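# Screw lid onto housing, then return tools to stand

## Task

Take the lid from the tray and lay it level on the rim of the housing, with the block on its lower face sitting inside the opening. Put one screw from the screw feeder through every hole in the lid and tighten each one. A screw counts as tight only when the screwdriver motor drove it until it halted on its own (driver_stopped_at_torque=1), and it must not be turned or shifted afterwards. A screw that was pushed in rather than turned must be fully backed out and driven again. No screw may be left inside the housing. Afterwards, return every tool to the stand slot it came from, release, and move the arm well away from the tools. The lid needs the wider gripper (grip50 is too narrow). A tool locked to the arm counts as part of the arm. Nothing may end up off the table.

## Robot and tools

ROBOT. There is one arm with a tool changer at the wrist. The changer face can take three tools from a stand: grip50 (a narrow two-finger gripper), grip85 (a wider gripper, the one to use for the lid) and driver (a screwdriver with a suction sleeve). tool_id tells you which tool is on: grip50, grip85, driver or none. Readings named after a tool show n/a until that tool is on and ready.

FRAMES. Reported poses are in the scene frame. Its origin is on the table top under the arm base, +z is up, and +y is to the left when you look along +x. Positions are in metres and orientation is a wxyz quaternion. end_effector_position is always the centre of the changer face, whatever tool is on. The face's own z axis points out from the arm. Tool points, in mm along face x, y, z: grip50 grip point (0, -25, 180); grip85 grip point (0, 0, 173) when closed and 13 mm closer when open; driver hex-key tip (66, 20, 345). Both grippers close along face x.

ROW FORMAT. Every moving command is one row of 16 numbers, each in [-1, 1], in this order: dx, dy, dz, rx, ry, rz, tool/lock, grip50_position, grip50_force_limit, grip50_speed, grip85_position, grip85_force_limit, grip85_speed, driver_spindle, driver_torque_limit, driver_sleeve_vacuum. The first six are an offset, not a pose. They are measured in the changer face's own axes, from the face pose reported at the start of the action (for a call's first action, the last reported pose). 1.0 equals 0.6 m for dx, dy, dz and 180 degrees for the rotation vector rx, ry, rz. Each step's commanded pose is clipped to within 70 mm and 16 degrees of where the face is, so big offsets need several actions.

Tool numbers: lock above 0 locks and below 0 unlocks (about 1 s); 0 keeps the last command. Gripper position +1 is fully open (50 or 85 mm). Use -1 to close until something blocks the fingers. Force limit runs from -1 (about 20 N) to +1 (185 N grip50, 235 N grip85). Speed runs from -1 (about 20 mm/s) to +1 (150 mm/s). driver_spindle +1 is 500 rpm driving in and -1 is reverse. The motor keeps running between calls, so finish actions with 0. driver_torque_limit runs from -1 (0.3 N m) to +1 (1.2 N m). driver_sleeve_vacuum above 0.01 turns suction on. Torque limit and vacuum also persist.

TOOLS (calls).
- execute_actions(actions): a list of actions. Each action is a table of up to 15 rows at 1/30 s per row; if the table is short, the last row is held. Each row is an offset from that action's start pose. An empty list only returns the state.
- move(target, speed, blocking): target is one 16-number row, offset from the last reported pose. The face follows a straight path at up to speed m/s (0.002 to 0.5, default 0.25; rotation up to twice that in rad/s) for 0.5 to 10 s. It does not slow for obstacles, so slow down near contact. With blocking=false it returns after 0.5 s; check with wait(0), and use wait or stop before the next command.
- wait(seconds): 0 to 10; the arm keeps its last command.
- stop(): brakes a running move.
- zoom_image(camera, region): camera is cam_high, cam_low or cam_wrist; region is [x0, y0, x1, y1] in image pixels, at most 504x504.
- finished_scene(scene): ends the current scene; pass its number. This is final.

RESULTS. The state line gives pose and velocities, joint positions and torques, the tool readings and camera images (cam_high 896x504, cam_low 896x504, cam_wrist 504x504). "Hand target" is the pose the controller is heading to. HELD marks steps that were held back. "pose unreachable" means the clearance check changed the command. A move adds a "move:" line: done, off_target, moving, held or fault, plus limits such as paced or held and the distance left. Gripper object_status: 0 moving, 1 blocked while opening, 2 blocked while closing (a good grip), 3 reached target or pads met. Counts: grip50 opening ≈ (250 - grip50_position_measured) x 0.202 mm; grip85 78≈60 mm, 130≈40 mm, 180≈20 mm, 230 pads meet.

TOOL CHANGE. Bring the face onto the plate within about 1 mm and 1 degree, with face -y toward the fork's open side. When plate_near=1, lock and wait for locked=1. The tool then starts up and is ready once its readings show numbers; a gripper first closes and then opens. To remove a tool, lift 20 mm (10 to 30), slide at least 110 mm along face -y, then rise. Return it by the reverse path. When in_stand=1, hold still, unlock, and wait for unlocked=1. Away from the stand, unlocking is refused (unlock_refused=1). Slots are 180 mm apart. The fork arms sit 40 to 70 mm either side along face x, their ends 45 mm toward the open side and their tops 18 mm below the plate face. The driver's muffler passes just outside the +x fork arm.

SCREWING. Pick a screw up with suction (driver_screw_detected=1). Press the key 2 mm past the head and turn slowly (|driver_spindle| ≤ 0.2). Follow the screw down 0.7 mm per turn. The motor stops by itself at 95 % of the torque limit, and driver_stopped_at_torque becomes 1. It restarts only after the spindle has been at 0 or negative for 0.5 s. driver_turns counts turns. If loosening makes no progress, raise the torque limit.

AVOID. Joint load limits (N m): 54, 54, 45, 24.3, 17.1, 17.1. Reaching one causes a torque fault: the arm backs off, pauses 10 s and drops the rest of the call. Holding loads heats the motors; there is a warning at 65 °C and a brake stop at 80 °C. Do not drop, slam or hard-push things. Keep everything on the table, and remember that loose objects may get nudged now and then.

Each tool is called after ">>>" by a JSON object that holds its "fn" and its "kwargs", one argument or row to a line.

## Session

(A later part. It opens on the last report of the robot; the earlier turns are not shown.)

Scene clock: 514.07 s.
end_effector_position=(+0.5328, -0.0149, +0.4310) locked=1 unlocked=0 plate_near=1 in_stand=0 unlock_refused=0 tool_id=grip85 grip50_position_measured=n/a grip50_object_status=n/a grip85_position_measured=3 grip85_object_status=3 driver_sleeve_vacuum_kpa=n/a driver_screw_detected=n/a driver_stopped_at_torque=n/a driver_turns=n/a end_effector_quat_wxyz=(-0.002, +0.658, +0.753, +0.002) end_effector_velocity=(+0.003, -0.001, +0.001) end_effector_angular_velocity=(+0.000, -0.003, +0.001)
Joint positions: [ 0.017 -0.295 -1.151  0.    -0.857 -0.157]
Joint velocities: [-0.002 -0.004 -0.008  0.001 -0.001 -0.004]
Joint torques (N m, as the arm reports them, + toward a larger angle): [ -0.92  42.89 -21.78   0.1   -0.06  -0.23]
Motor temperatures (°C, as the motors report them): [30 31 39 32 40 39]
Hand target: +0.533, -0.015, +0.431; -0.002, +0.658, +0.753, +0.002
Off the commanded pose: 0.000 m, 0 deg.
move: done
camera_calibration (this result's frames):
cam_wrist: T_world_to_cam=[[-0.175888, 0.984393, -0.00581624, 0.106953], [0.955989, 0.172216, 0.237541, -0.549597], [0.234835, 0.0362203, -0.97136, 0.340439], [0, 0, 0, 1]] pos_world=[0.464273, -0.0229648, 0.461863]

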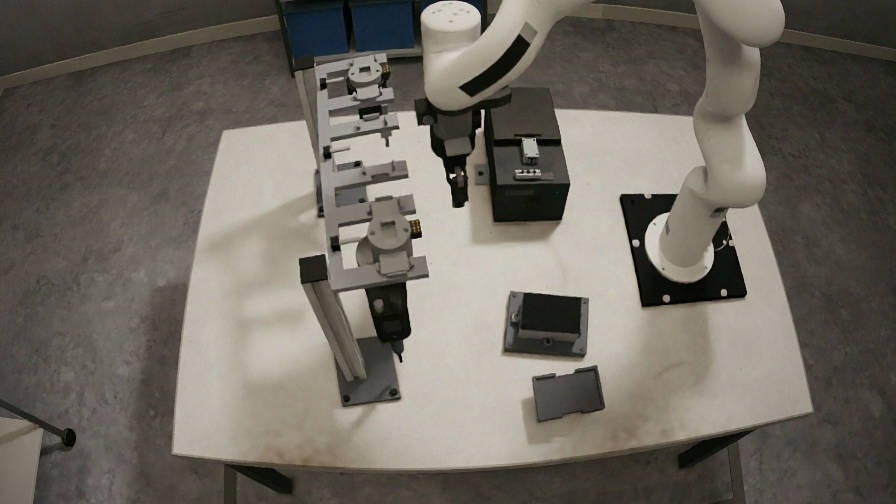

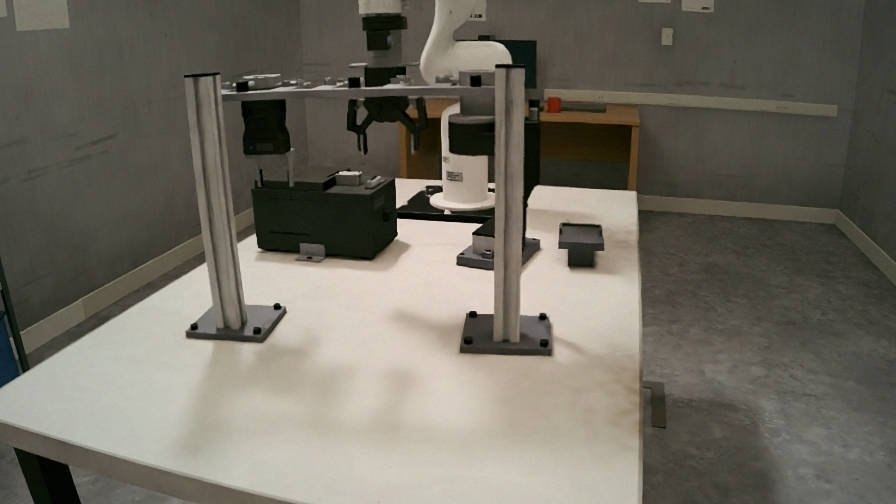

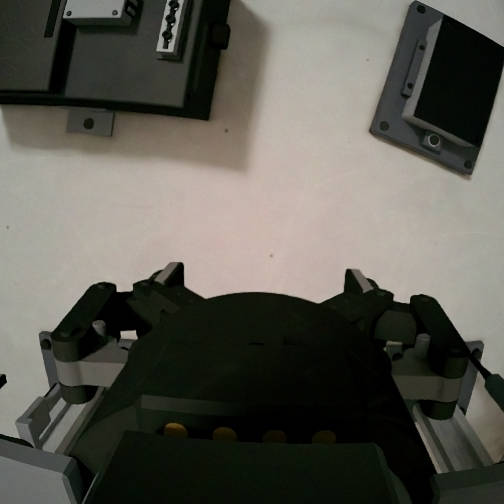

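>>> {"fn": "move", "kwargs": {
  "target": [-0.0011,0.2135,-0.0027,0,0,0,0,0,0,0,1,-0.2,-1,0,0,0],
  "speed": 0.12
}}

Scene clock: 527.53 s.
end_effector_position=(+0.6597, +0.0014, +0.4325) locked=1 unlocked=0 plate_near=1 in_stand=0 unlock_refused=0 tool_id=grip85 grip50_position_measured=n/a grip50_object_status=n/a grip85_position_measured=3 grip85_object_status=3 driver_sleeve_vacuum_kpa=n/a driver_screw_detected=n/a driver_stopped_at_torque=n/a driver_turns=n/a end_effector_quat_wxyz=(-0.002, +0.658, +0.753, +0.002) end_effector_velocity=(+0.001, -0.000, +0.000) end_effector_angular_velocity=(+0.001, +0.002, -0.001)
Joint positions: [ 0.046 -0.608 -1.59   0.    -0.984 -0.128]
Joint velocities: [-0.001 -0.004 -0.006  0.002 -0.004  0.   ]
Joint torques (N m, as the arm reports them, + toward a larger angle): [ -0.72  60.73 -22.     0.76  -0.06  -0.22]
Motor temperatures (°C, as the motors report them): [30 31 39 32 40 39]
Hand target: +0.660, +0.001, +0.432; -0.002, +0.658, +0.753, +0.002
Off the commanded pose: 0.000 m, 0 deg.
move: done
camera_calibration (this result's frames):
cam_wrist: T_world_to_cam=[[-0.176038, 0.984367, -0.00562634, 0.113302], [0.956004, 0.172322, 0.237407, -0.674001], [0.234665, 0.0364137, -0.971394, 0.311658], [0, 0, 0, 1]] pos_world=[0.591158, -0.00673443, 0.463392]

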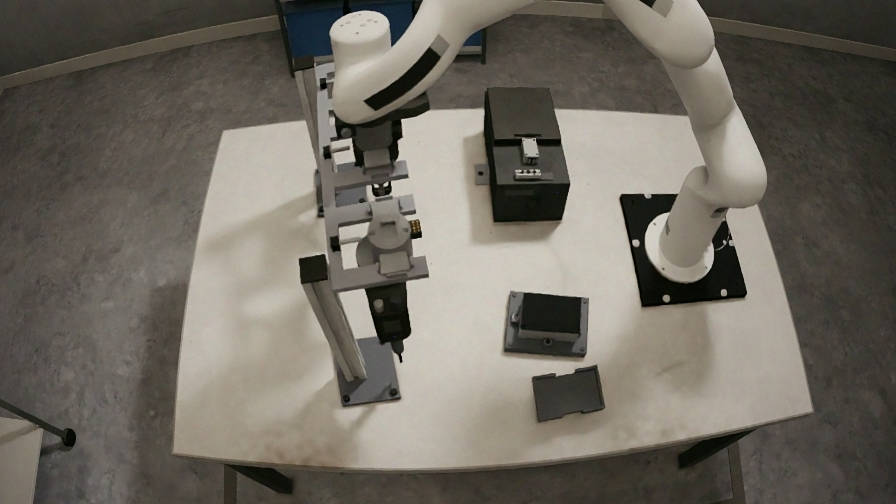

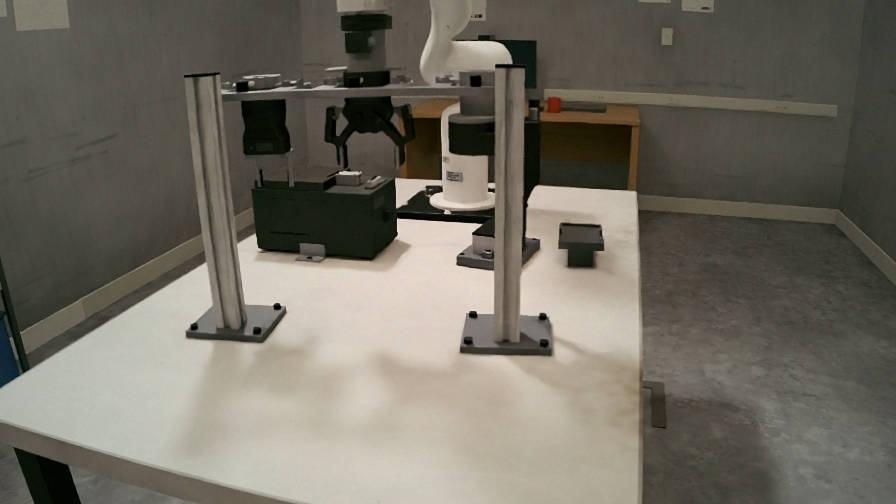

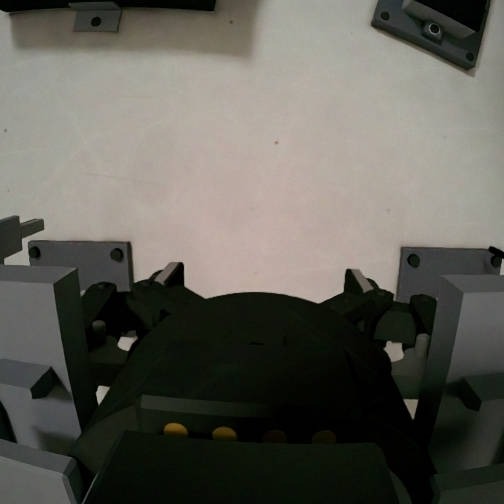

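>>> {"fn": "move", "kwargs": {
  "target": [0.0004,0,0.0345,0,0,0,0,0,0,0,1,-0.2,-1,0,0,0],
  "speed": 0.04
}}

Scene clock: 532.97 s.
end_effector_position=(+0.6597, +0.0017, +0.4123) locked=1 unlocked=0 plate_near=1 in_stand=1 unlock_refused=0 tool_id=grip85 grip50_position_measured=n/a grip50_object_status=n/a grip85_position_measured=3 grip85_object_status=3 driver_sleeve_vacuum_kpa=n/a driver_screw_detected=n/a driver_stopped_at_torque=n/a driver_turns=n/a end_effector_quat_wxyz=(-0.002, +0.658, +0.753, +0.002) end_effector_velocity=(+0.000, -0.000, -0.000) end_effector_angular_velocity=(+0.000, -0.000, -0.001)
Joint positions: [ 0.046 -0.622 -1.566  0.    -0.945 -0.128]
Joint velocities: [-0.001  0.     0.     0.     0.001  0.001]
Joint torques (N m, as the arm reports them, + toward a larger angle): [ -2.47  56.   -20.49   0.78   0.18   0.57]
Motor temperatures (°C, as the motors report them): [30 31 39 32 40 39]
Hand target: +0.660, +0.002, +0.412; -0.002, +0.658, +0.753, +0.002
Off the commanded pose: 0.000 m, 0 deg.
move: done
camera_calibration (this result's frames):
cam_wrist: T_world_to_cam=[[-0.176536, 0.984277, -0.00580054, 0.113231], [0.955838, 0.172837, 0.2377, -0.669238], [0.234965, 0.0364183, -0.971321, 0.291804], [0, 0, 0, 1]] pos_world=[0.591109, -0.00640929, 0.44317]

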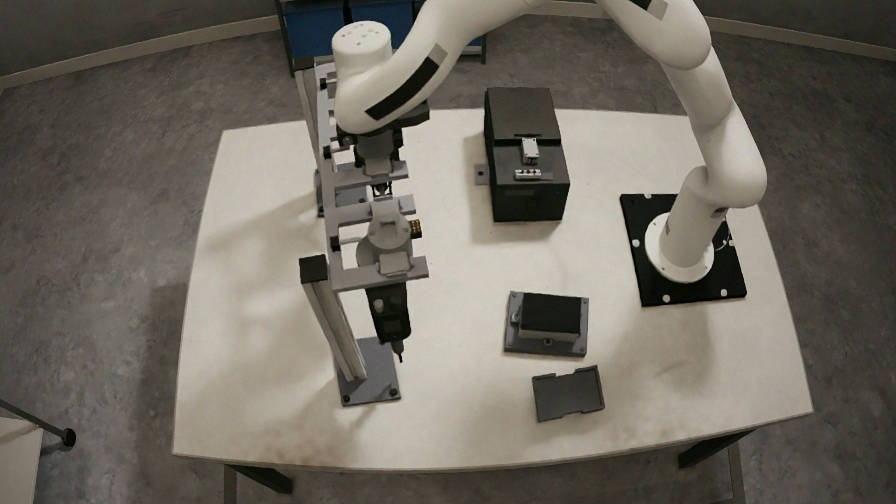

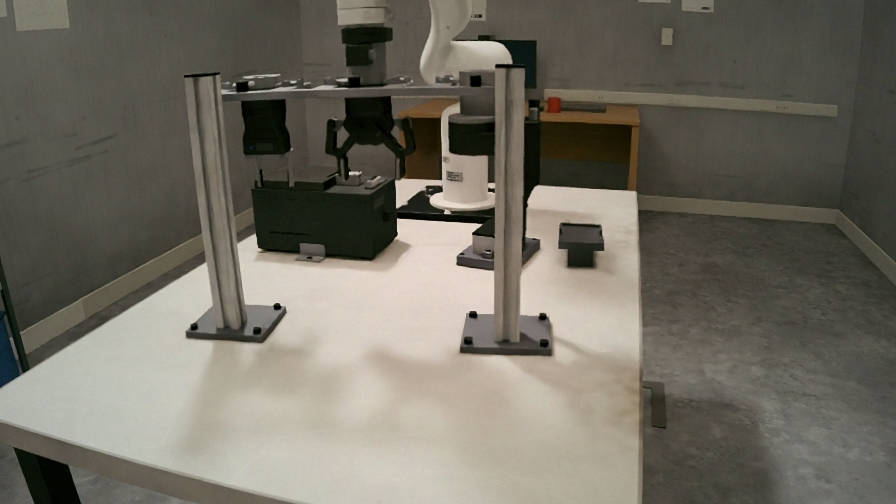

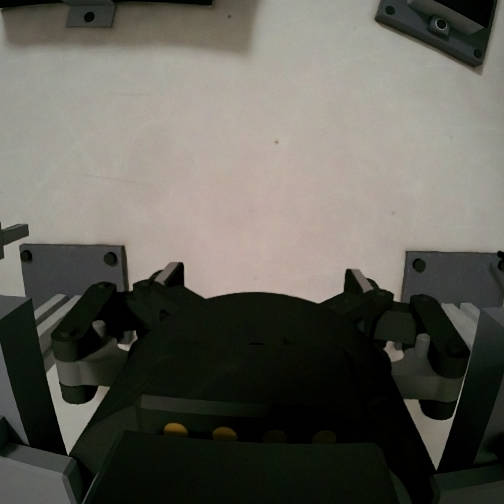

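>>> {"fn": "execute_actions", "kwargs": {
  "actions": [
    [[0,0,0.0005,0,0,0,-1,0,0,0,1,0,0,0,0,0]],
    [[0,0,0,0,0,0,-1,0,0,0,1,0,0,0,0,0]],
    [[0,0,0,0,0,0,-1,0,0,0,1,0,0,0,0,0]]
  ]
}}

Scene clock: 542.43 s.
end_effector_position=(+0.6596, +0.0017, +0.4116) locked=0 unlocked=1 plate_near=1 in_stand=1 unlock_refused=0 tool_id=none grip50_position_measured=n/a grip50_object_status=n/a grip85_position_measured=n/a grip85_object_status=n/a driver_sleeve_vacuum_kpa=n/a driver_screw_detected=n/a driver_stopped_at_torque=n/a driver_turns=n/a end_effector_quat_wxyz=(-0.003, +0.658, +0.753, +0.002) end_effector_velocity=(+0.001, -0.000, +0.000) end_effector_angular_velocity=(-0.000, -0.003, -0.000)
Joint positions: [ 0.046 -0.623 -1.565  0.    -0.944 -0.128]
Joint velocities: [-0.001  0.    -0.001 -0.     0.002 -0.   ]
Joint torques (N m, as the arm reports them, + toward a larger angle): [ -2.55  33.4  -13.71   0.45   1.66   0.32]
Motor temperatures (°C, as the motors report them): [30 31 39 32 40 39]
Hand target: +0.660, +0.002, +0.412; -0.003, +0.658, +0.753, +0.002
Off the commanded pose: 0.000 m, 0 deg.
Step readings (end_effector_position; steps 1 to 15: 1st action; 16 to 30: 2nd action; 31 to 45: 3rd action):
0: (+0.6596, +0.0017, +0.4119)
1: (+0.6596, +0.0017, +0.4116)
2: (+0.6596, +0.0017, +0.4116)
4: (+0.6596, +0.0017, +0.4117)
8: (+0.6596, +0.0017, +0.4116)
15: (+0.6596, +0.0017, +0.4116)
16: (+0.6596, +0.0017, +0.4116)
17: (+0.6596, +0.0017, +0.4116)
19: (+0.6596, +0.0017, +0.4116)
23: (+0.6596, +0.0017, +0.4116)
30: (+0.6596, +0.0017, +0.4116)
31: (+0.6596, +0.0017, +0.4116)
32: (+0.6596, +0.0017, +0.4116)
34: (+0.6596, +0.0017, +0.4116)
38: (+0.6596, +0.0017, +0.4116)
45: end_effector_position above
camera_calibration (this result's frames):
cam_wrist: T_world_to_cam=[[-0.175931, 0.984387, -0.00556497, 0.112796], [0.956057, 0.172209, 0.237274, -0.668983], [0.234527, 0.0364233, -0.971427, 0.291453], [0, 0, 0, 1]] pos_world=[0.591076, -0.00644613, 0.442485]

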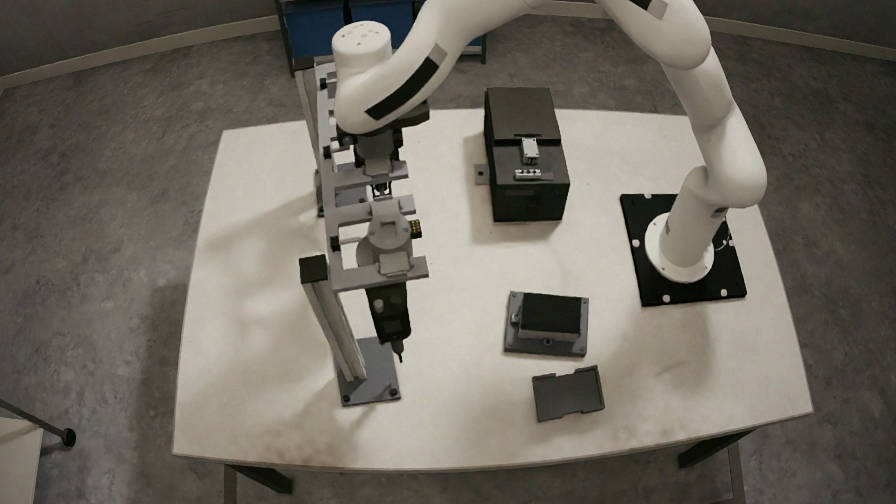

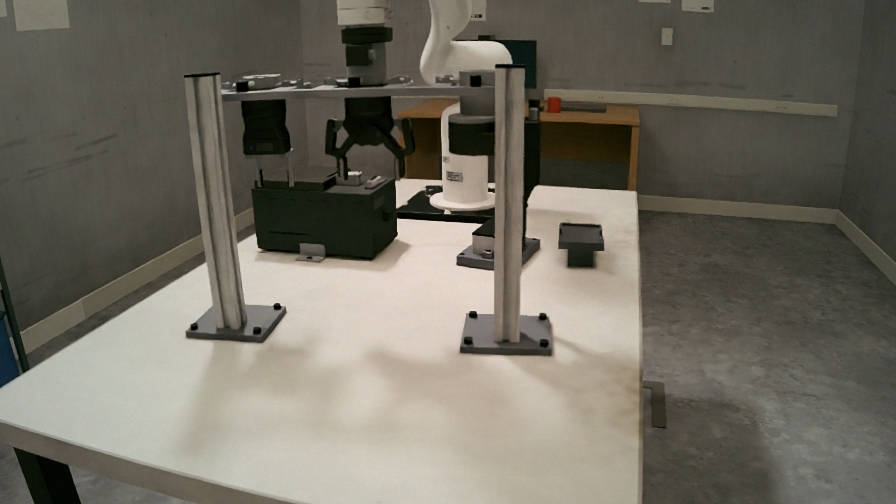

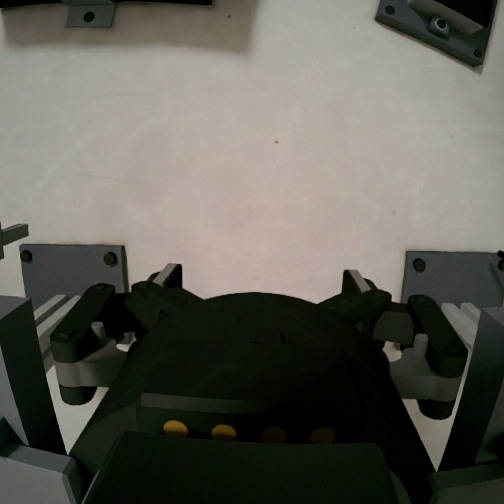

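Rise 60 mm and take a reference zoom, then shift to the near slot.

>>> {"fn": "move", "kwargs": {
  "target": [0,0,-0.1,0,0,0,0,0,0,0,0,0,0,0,0,0],
  "speed": 0.12
}}

>>> {"fn": "zoom_image", "kwargs": {
  "camera": "cam_wrist",
  "region": [180,220,348,388]
}}

>>> {"fn": "move", "kwargs": {
  "target": [0.3,0,0,0,0,0,0,0,0,0,0,0,0,0,0,0],
  "speed": 0.25
}}

>>> {"fn": "zoom_image", "kwargs": {
  "camera": "cam_wrist",
  "region": [180,220,348,388]
}}

Scene clock: 552.83 s.
end_effector_position=(+0.6597, +0.0014, +0.4712) locked=0 unlocked=1 plate_near=0 in_stand=0 unlock_refused=0 tool_id=none grip50_position_measured=n/a grip50_object_status=n/a grip85_position_measured=n/a grip85_object_status=n/a driver_sleeve_vacuum_kpa=n/a driver_screw_detected=n/a driver_stopped_at_torque=n/a driver_turns=n/a end_effector_quat_wxyz=(-0.003, +0.658, +0.753, +0.002) end_effector_velocity=(+0.000, +0.000, +0.002) end_effector_angular_velocity=(+0.000, -0.000, -0.000)
Joint positions: [ 0.046 -0.586 -1.645  0.    -1.061 -0.128]
Joint velocities: [ 0.     0.    -0.003  0.    -0.003  0.   ]
Joint torques (N m, as the arm reports them, + toward a larger angle): [ -0.65  48.07 -18.24   0.5    0.02  -0.19]
Motor temperatures (°C, as the motors report them): [30 31 39 32 40 39]
Hand target: +0.660, +0.001, +0.472; -0.003, +0.658, +0.753, +0.002
Off the commanded pose: 0.000 m, 0 deg.
move: done
camera_calibration (this result's frames):
cam_wrist: T_world_to_cam=[[-0.176099, 0.984358, -0.0053906, 0.113446], [0.956133, 0.172347, 0.236865, -0.683025], [0.234089, 0.0365577, -0.971527, 0.349715], [0, 0, 0, 1]] pos_world=[0.591177, -0.00673869, 0.502154]

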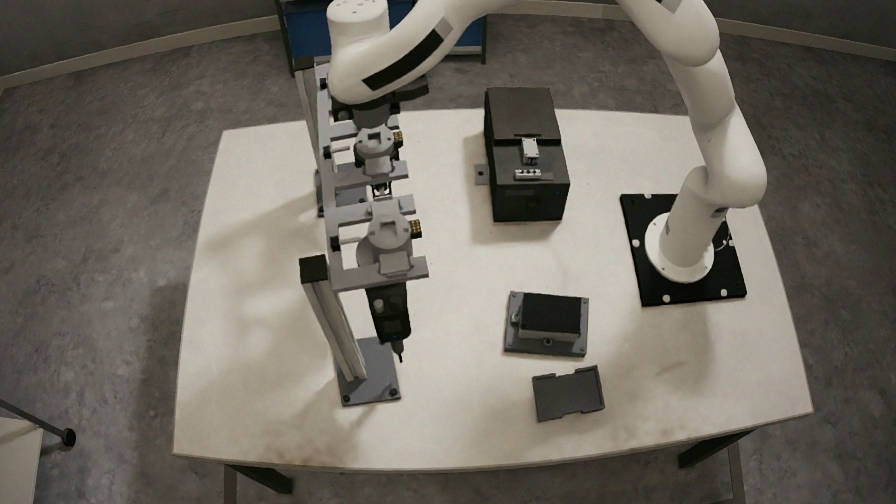

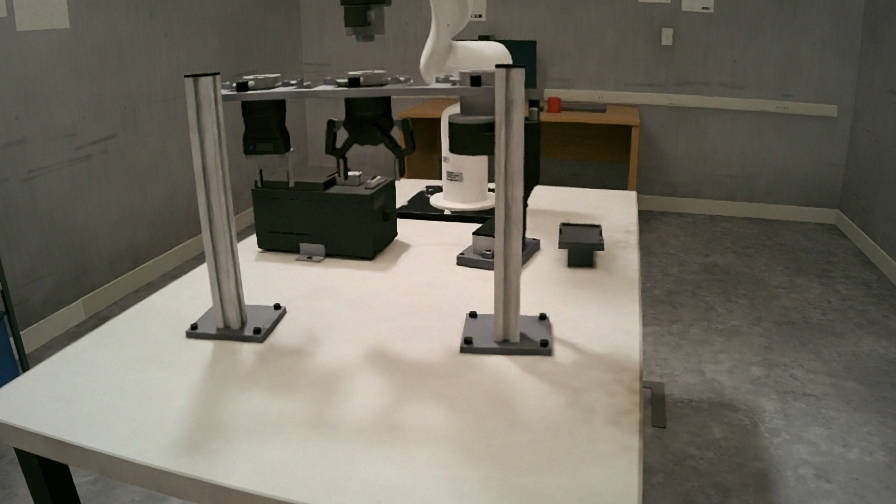

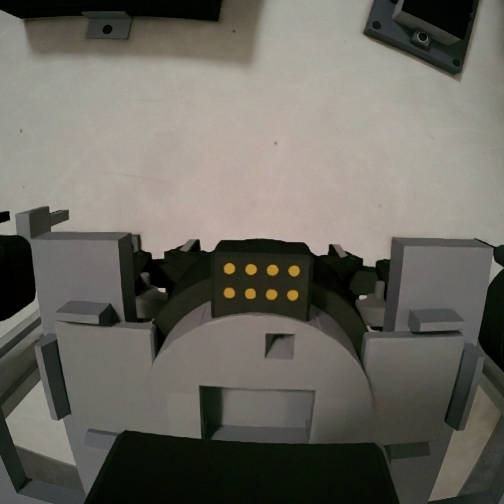

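Region (180, 220, 348, 388) of cam_wrist's 504x504 image, scaled by 3.000, with more detail than that image has.

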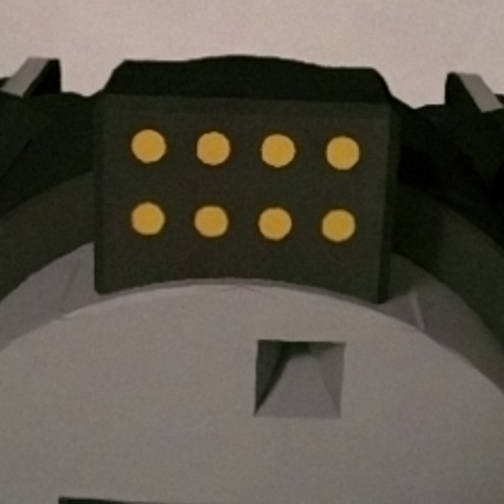

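Scene clock: 554.03 s.
end_effector_position=(+0.6360, +0.1794, +0.4722) locked=0 unlocked=1 plate_near=0 in_stand=0 unlock_refused=0 tool_id=none grip50_position_measured=n/a grip50_object_status=n/a grip85_position_measured=n/a grip85_object_status=n/a driver_sleeve_vacuum_kpa=n/a driver_screw_detected=n/a driver_stopped_at_torque=n/a driver_turns=n/a end_effector_quat_wxyz=(-0.003, +0.658, +0.753, +0.002) end_effector_velocity=(-0.000, +0.002, +0.001) end_effector_angular_velocity=(+0.001, -0.001, +0.001)
Joint positions: [ 0.318 -0.591 -1.652  0.002 -1.064  0.144]
Joint velocities: [ 0.003 -0.    -0.002  0.    -0.001  0.002]
Joint torques (N m, as the arm reports them, + toward a larger angle): [ -1.8   48.28 -18.45   0.37  -0.11  -0.26]
Motor temperatures (°C, as the motors report them): [30 31 39 32 40 39]
Hand target: +0.636, +0.180, +0.472; -0.003, +0.658, +0.753, +0.002
Off the commanded pose: 0.000 m, 0 deg.
move: done
camera_calibration (this result's frames):
cam_wrist: T_world_to_cam=[[-0.17575, 0.984422, -0.005015, -0.0664209], [0.956302, 0.171934, 0.236486, -0.691084], [0.233665, 0.0367667, -0.971622, 0.349969], [0, 0, 0, 1]] pos_world=[0.567436, 0.17134, 0.503137]

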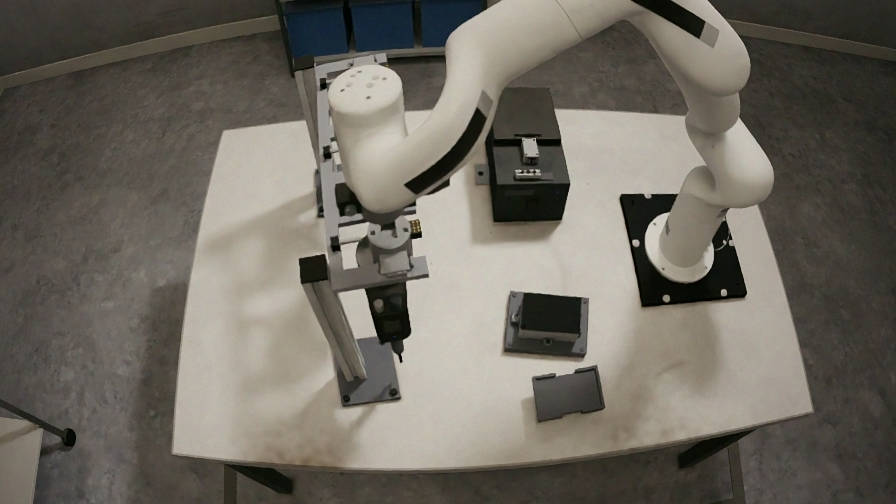

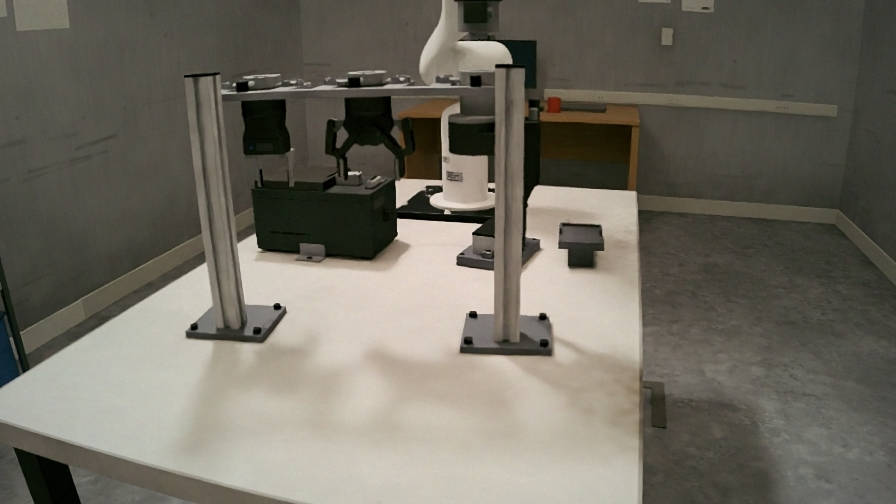

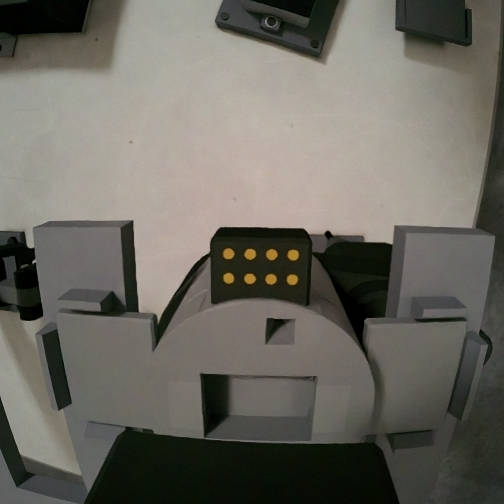

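Region (180, 220, 348, 388) of cam_wrist's 504x504 image, scaled by 3.000, with more detail than that image has.

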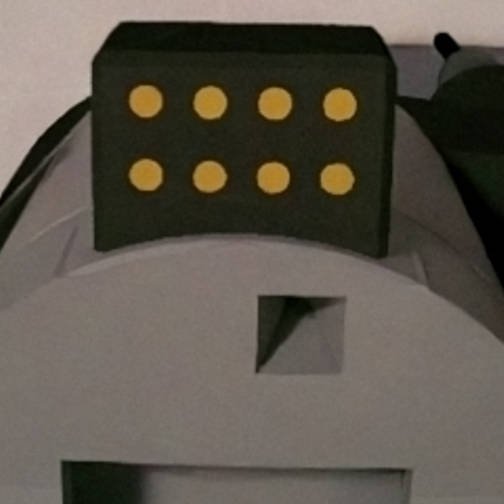

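>>> {"fn": "move", "kwargs": {
  "target": [0.0005,-0.0063,0,0,0,-0.005,0,0,0,0,0,0,0,0,0,0],
  "speed": 0.05
}}

>>> {"fn": "zoom_image", "kwargs": {
  "camera": "cam_wrist",
  "region": [180,220,348,388]
}}

Scene clock: 570.63 s.
end_effector_position=(+0.6322, +0.1793, +0.4722) locked=0 unlocked=1 plate_near=0 in_stand=0 unlock_refused=0 tool_id=none grip50_position_measured=n/a grip50_object_status=n/a grip85_position_measured=n/a grip85_object_status=n/a driver_sleeve_vacuum_kpa=n/a driver_screw_detected=n/a driver_stopped_at_torque=n/a driver_turns=n/a end_effector_quat_wxyz=(-0.003, +0.652, +0.758, +0.002) end_effector_velocity=(-0.000, -0.000, -0.000) end_effector_angular_velocity=(-0.000, -0.001, +0.002)
Joint positions: [ 0.32  -0.581 -1.637  0.002 -1.059  0.13 ]
Joint velocities: [-0.     0.001  0.002 -0.001  0.001 -0.002]
Joint torques (N m, as the arm reports them, + toward a larger angle): [ -1.98  48.18 -17.64   0.34   0.02  -0.31]
Motor temperatures (°C, as the motors report them): [30 31 39 32 40 39]
Hand target: +0.632, +0.179, +0.472; -0.003, +0.652, +0.758, +0.002
Off the commanded pose: 0.000 m, 0 deg.
move: done
camera_calibration (this result's frames):
cam_wrist: T_world_to_cam=[[-0.191021, 0.981573, -0.0050081, -0.0567272], [0.95349, 0.186763, 0.236595, -0.688402], [0.23317, 0.0404193, -0.971596, 0.350516], [0, 0, 0, 1]] pos_world=[0.563818, 0.170082, 0.503148]

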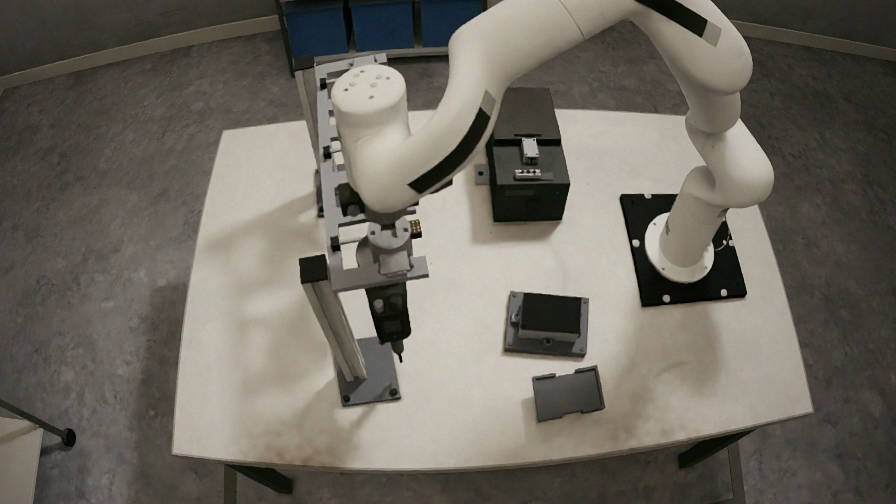

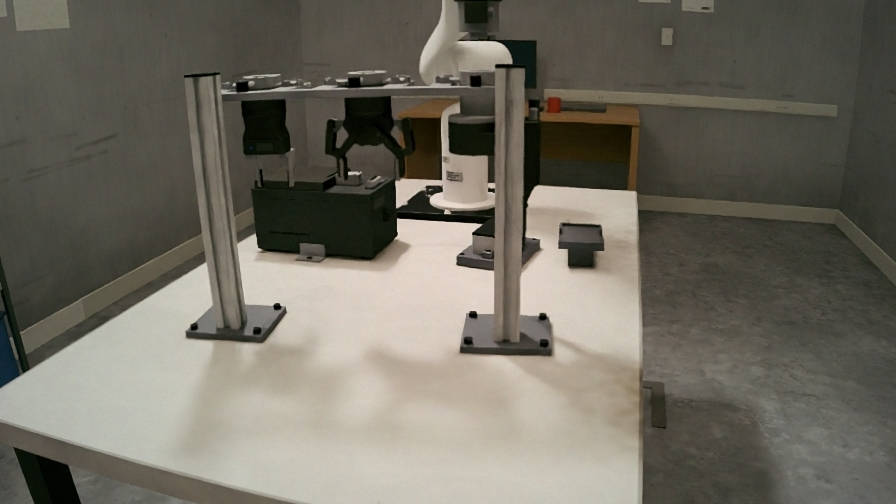

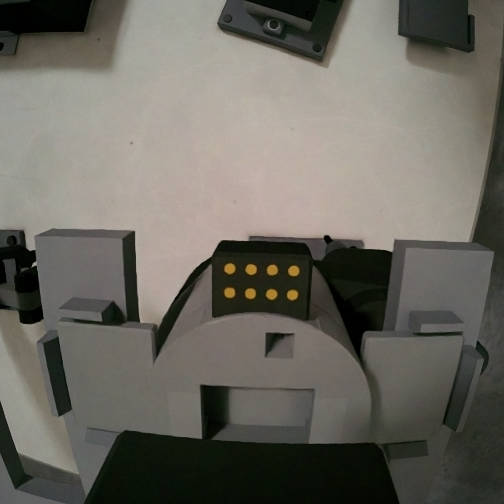

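Region (180, 220, 348, 388) of cam_wrist's 504x504 image, scaled by 3.000, with more detail than that image has.

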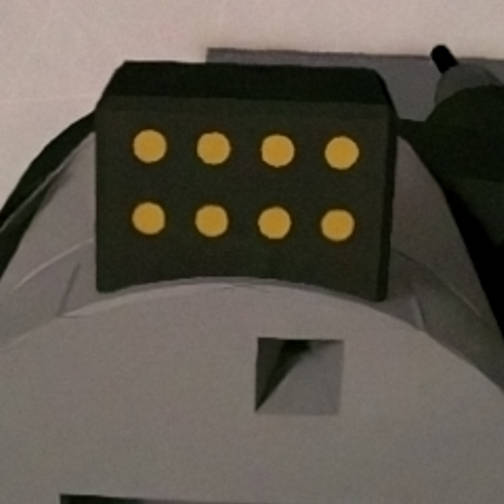

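>>> {"fn": "move", "kwargs": {
  "target": [0,0,0.078,0,0,0,0,0,0,0,0,0,0,0,0,0],
  "speed": 0.1
}}

>>> {"fn": "execute_actions", "kwargs": {
  "actions": [
    [[0,0,0.012,0,0,0,0,0,0,0,0,0,0,0,-0.3,0]],
    [[0,0,0.01,0,0,0,0,0,0,0,0,0,0,0,-0.3,0]]
  ]
}}

Scene clock: 577.40 s.
end_effector_position=(+0.6321, +0.1795, +0.4257) locked=0 unlocked=1 plate_near=0 in_stand=0 unlock_refused=0 tool_id=none grip50_position_measured=n/a grip50_object_status=n/a grip85_position_measured=n/a grip85_object_status=n/a driver_sleeve_vacuum_kpa=n/a driver_screw_detected=n/a driver_stopped_at_torque=n/a driver_turns=n/a end_effector_quat_wxyz=(-0.003, +0.652, +0.758, +0.002) end_effector_velocity=(+0.000, -0.000, -0.001) end_effector_angular_velocity=(-0.000, -0.000, -0.000)
Joint positions: [ 0.32  -0.608 -1.573  0.002 -0.967  0.13 ]
Joint velocities: [-0.001 -0.     0.002 -0.     0.003 -0.   ]
Joint torques (N m, as the arm reports them, + toward a larger angle): [ -1.98  48.32 -17.84   0.14  -0.07  -0.21]
Motor temperatures (°C, as the motors report them): [30 31 39 32 40 39]
Hand target: +0.632, +0.179, +0.425; -0.003, +0.652, +0.758, +0.002
Off the commanded pose: 0.000 m, 0 deg.
move: done
camera_calibration (this result's frames):
cam_wrist: T_world_to_cam=[[-0.190884, 0.9816, -0.00505545, -0.0572749], [0.953433, 0.186627, 0.23693, -0.677448], [0.233513, 0.040406, -0.971514, 0.305065], [0, 0, 0, 1]] pos_world=[0.563732, 0.170324, 0.456592]

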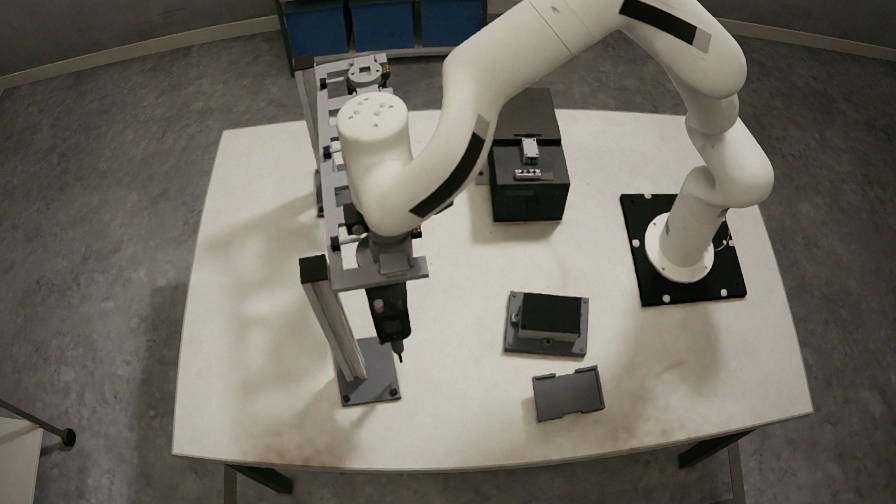

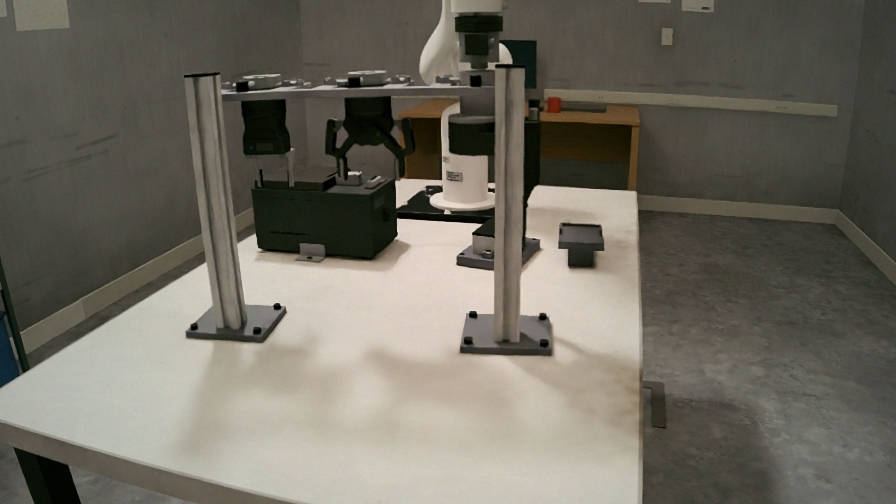

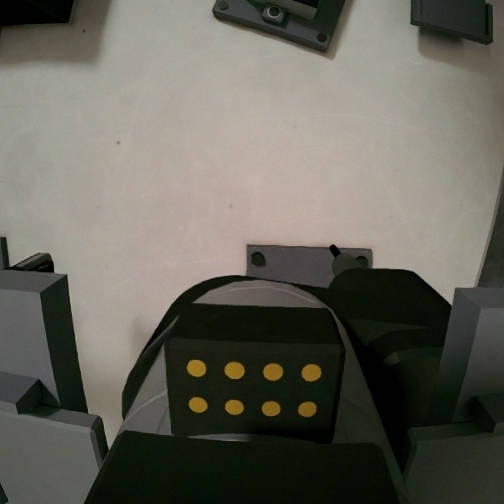

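Scene clock: 578.40 s.
end_effector_position=(+0.6321, +0.1796, +0.4126) locked=0 unlocked=1 plate_near=1 in_stand=1 unlock_refused=0 tool_id=none grip50_position_measured=n/a grip50_object_status=n/a grip85_position_measured=n/a grip85_object_status=n/a driver_sleeve_vacuum_kpa=n/a driver_screw_detected=n/a driver_stopped_at_torque=n/a driver_turns=n/a end_effector_quat_wxyz=(-0.003, +0.652, +0.758, +0.002) end_effector_velocity=(+0.000, +0.000, -0.000) end_effector_angular_velocity=(+0.001, -0.000, +0.001)
Joint positions: [ 0.32  -0.618 -1.557  0.002 -0.941  0.13 ]
Joint velocities: [ 0.    -0.001 -0.     0.001  0.001 -0.001]
Joint torques (N m, as the arm reports them, + toward a larger angle): [ -1.44  49.01 -17.46   0.16  -0.1   -0.22]
Motor temperatures (°C, as the motors report them): [30 31 39 32 40 39]
Hand target: +0.632, +0.180, +0.413; -0.003, +0.652, +0.758, +0.002
Off the commanded pose: 0.000 m, 0 deg.
Step readings (end_effector_position; steps 1 to 15: 1st action; 16 to 30: 2nd action):
0: (+0.6321, +0.1795, +0.4257)
1: (+0.6321, +0.1795, +0.4256)
2: (+0.6322, +0.1795, +0.4250)
4: (+0.6322, +0.1795, +0.4215)
8: (+0.6321, +0.1795, +0.4186)
15: (+0.6321, +0.1795, +0.4186)
16: (+0.6321, +0.1795, +0.4185)
17: (+0.6322, +0.1796, +0.4180)
19: (+0.6321, +0.1795, +0.4150)
23: (+0.6321, +0.1795, +0.4127)
30: end_effector_position above
camera_calibration (this result's frames):
cam_wrist: T_world_to_cam=[[-0.190847, 0.981607, -0.00506351, -0.0574325], [0.953404, 0.186586, 0.237079, -0.674389], [0.233663, 0.0404181, -0.971477, 0.292251], [0, 0, 0, 1]] pos_world=[0.563716, 0.170396, 0.443507]

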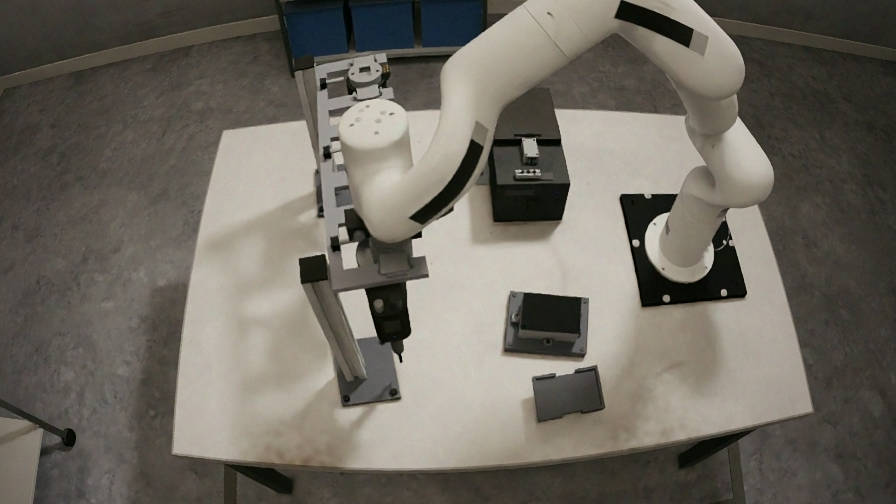

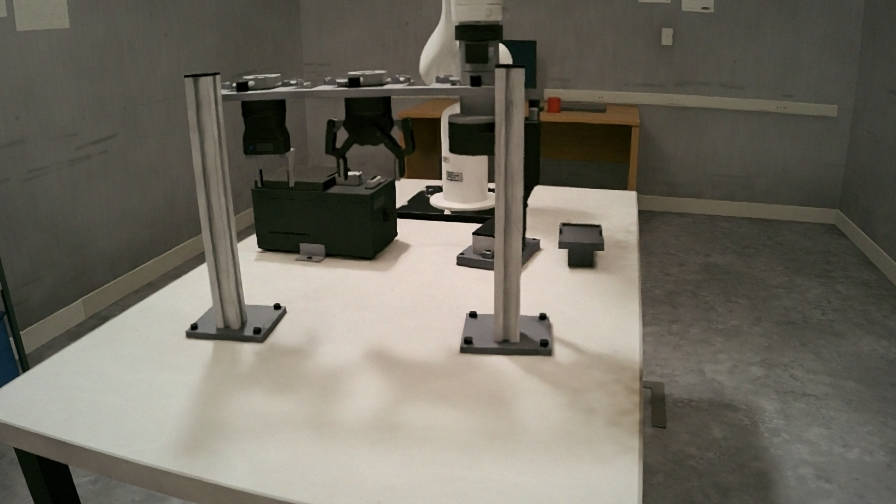

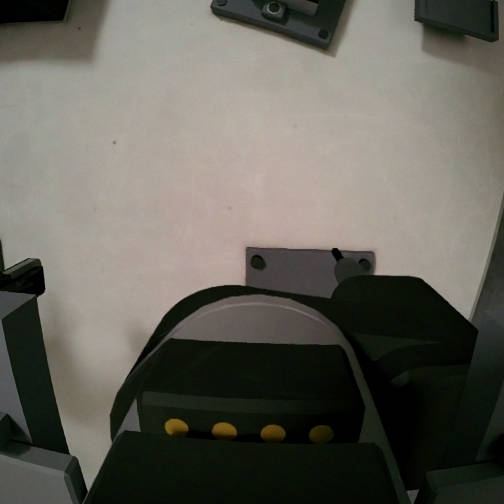

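>>> {"fn": "execute_actions", "kwargs": {
  "actions": [
    [[0,0,0.001,0,0,0,1,0,0,0,0,0,0,0,-0.3,0]],
    [[0,0,0,0,0,0,1,0,0,0,0,0,0,0,-0.3,0]],
    [[0,0,0,0,0,0,1,0,0,0,0,0,0,0,-0.3,0]]
  ]
}}

Scene clock: 583.83 s.
end_effector_position=(+0.6323, +0.1796, +0.4125) locked=1 unlocked=0 plate_near=1 in_stand=1 unlock_refused=0 tool_id=driver grip50_position_measured=n/a grip50_object_status=n/a grip85_position_measured=n/a grip85_object_status=n/a driver_sleeve_vacuum_kpa=n/a driver_screw_detected=n/a driver_stopped_at_torque=n/a driver_turns=n/a end_effector_quat_wxyz=(-0.003, +0.653, +0.758, +0.003) end_effector_velocity=(-0.000, -0.000, +0.000) end_effector_angular_velocity=(+0.000, -0.000, -0.001)
Joint positions: [ 0.32  -0.618 -1.557  0.002 -0.94   0.13 ]
Joint velocities: [-0.     0.001  0.     0.     0.     0.   ]
Joint torques (N m, as the arm reports them, + toward a larger angle): [ -1.38  65.91 -24.05   1.1    0.32  -0.27]
Motor temperatures (°C, as the motors report them): [30 31 39 32 40 39]
Hand target: +0.632, +0.180, +0.413; -0.003, +0.653, +0.758, +0.003
Off the commanded pose: 0.000 m, 0 deg.
Step readings (end_effector_position; steps 1 to 15: 1st action; 16 to 30: 2nd action; 31 to 45: 3rd action):
0: (+0.6321, +0.1796, +0.4126)
1: (+0.6321, +0.1796, +0.4126)
2: (+0.6321, +0.1796, +0.4125)
4: (+0.6322, +0.1796, +0.4123)
8: (+0.6322, +0.1796, +0.4121)
15: (+0.6322, +0.1796, +0.4121)
16: (+0.6322, +0.1796, +0.4121)
17: (+0.6322, +0.1796, +0.4121)
19: (+0.6321, +0.1796, +0.4119)
23: (+0.6321, +0.1795, +0.4120)
30: (+0.6323, +0.1796, +0.4125)
31: (+0.6323, +0.1796, +0.4125)
32: (+0.6323, +0.1796, +0.4125)
34: (+0.6323, +0.1796, +0.4126)
38: (+0.6323, +0.1796, +0.4126)
45: end_effector_position above
camera_calibration (this result's frames):
cam_wrist: T_world_to_cam=[[-0.190523, 0.981671, -0.00473038, -0.0577933], [0.953216, 0.186148, 0.238177, -0.674801], [0.234692, 0.040869, -0.97121, 0.291305], [0, 0, 0, 1]] pos_world=[0.563853, 0.170441, 0.443367]

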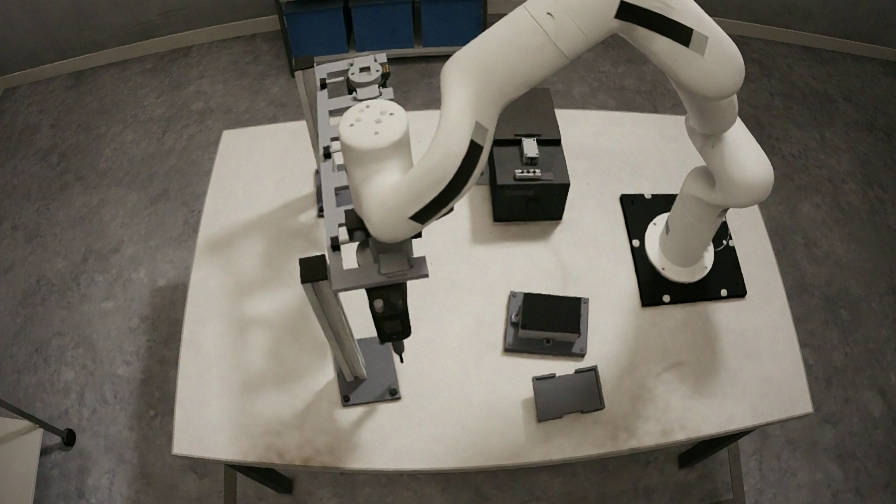

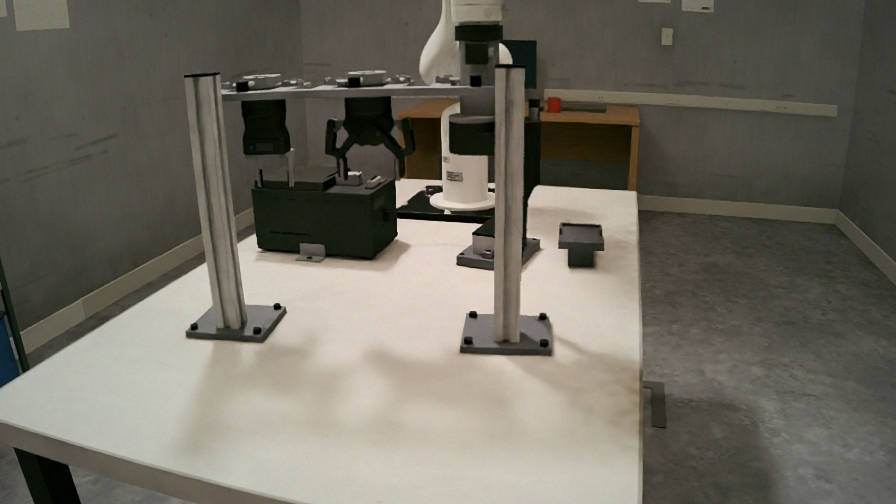

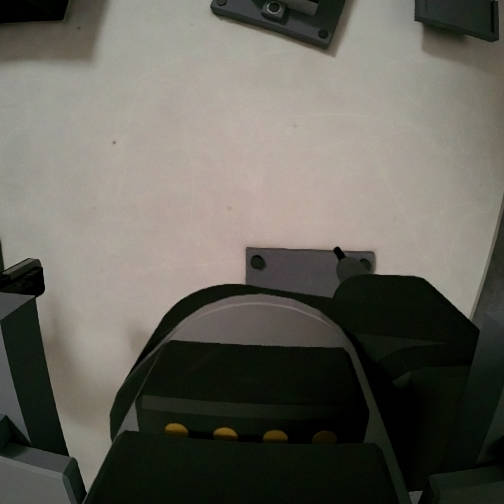

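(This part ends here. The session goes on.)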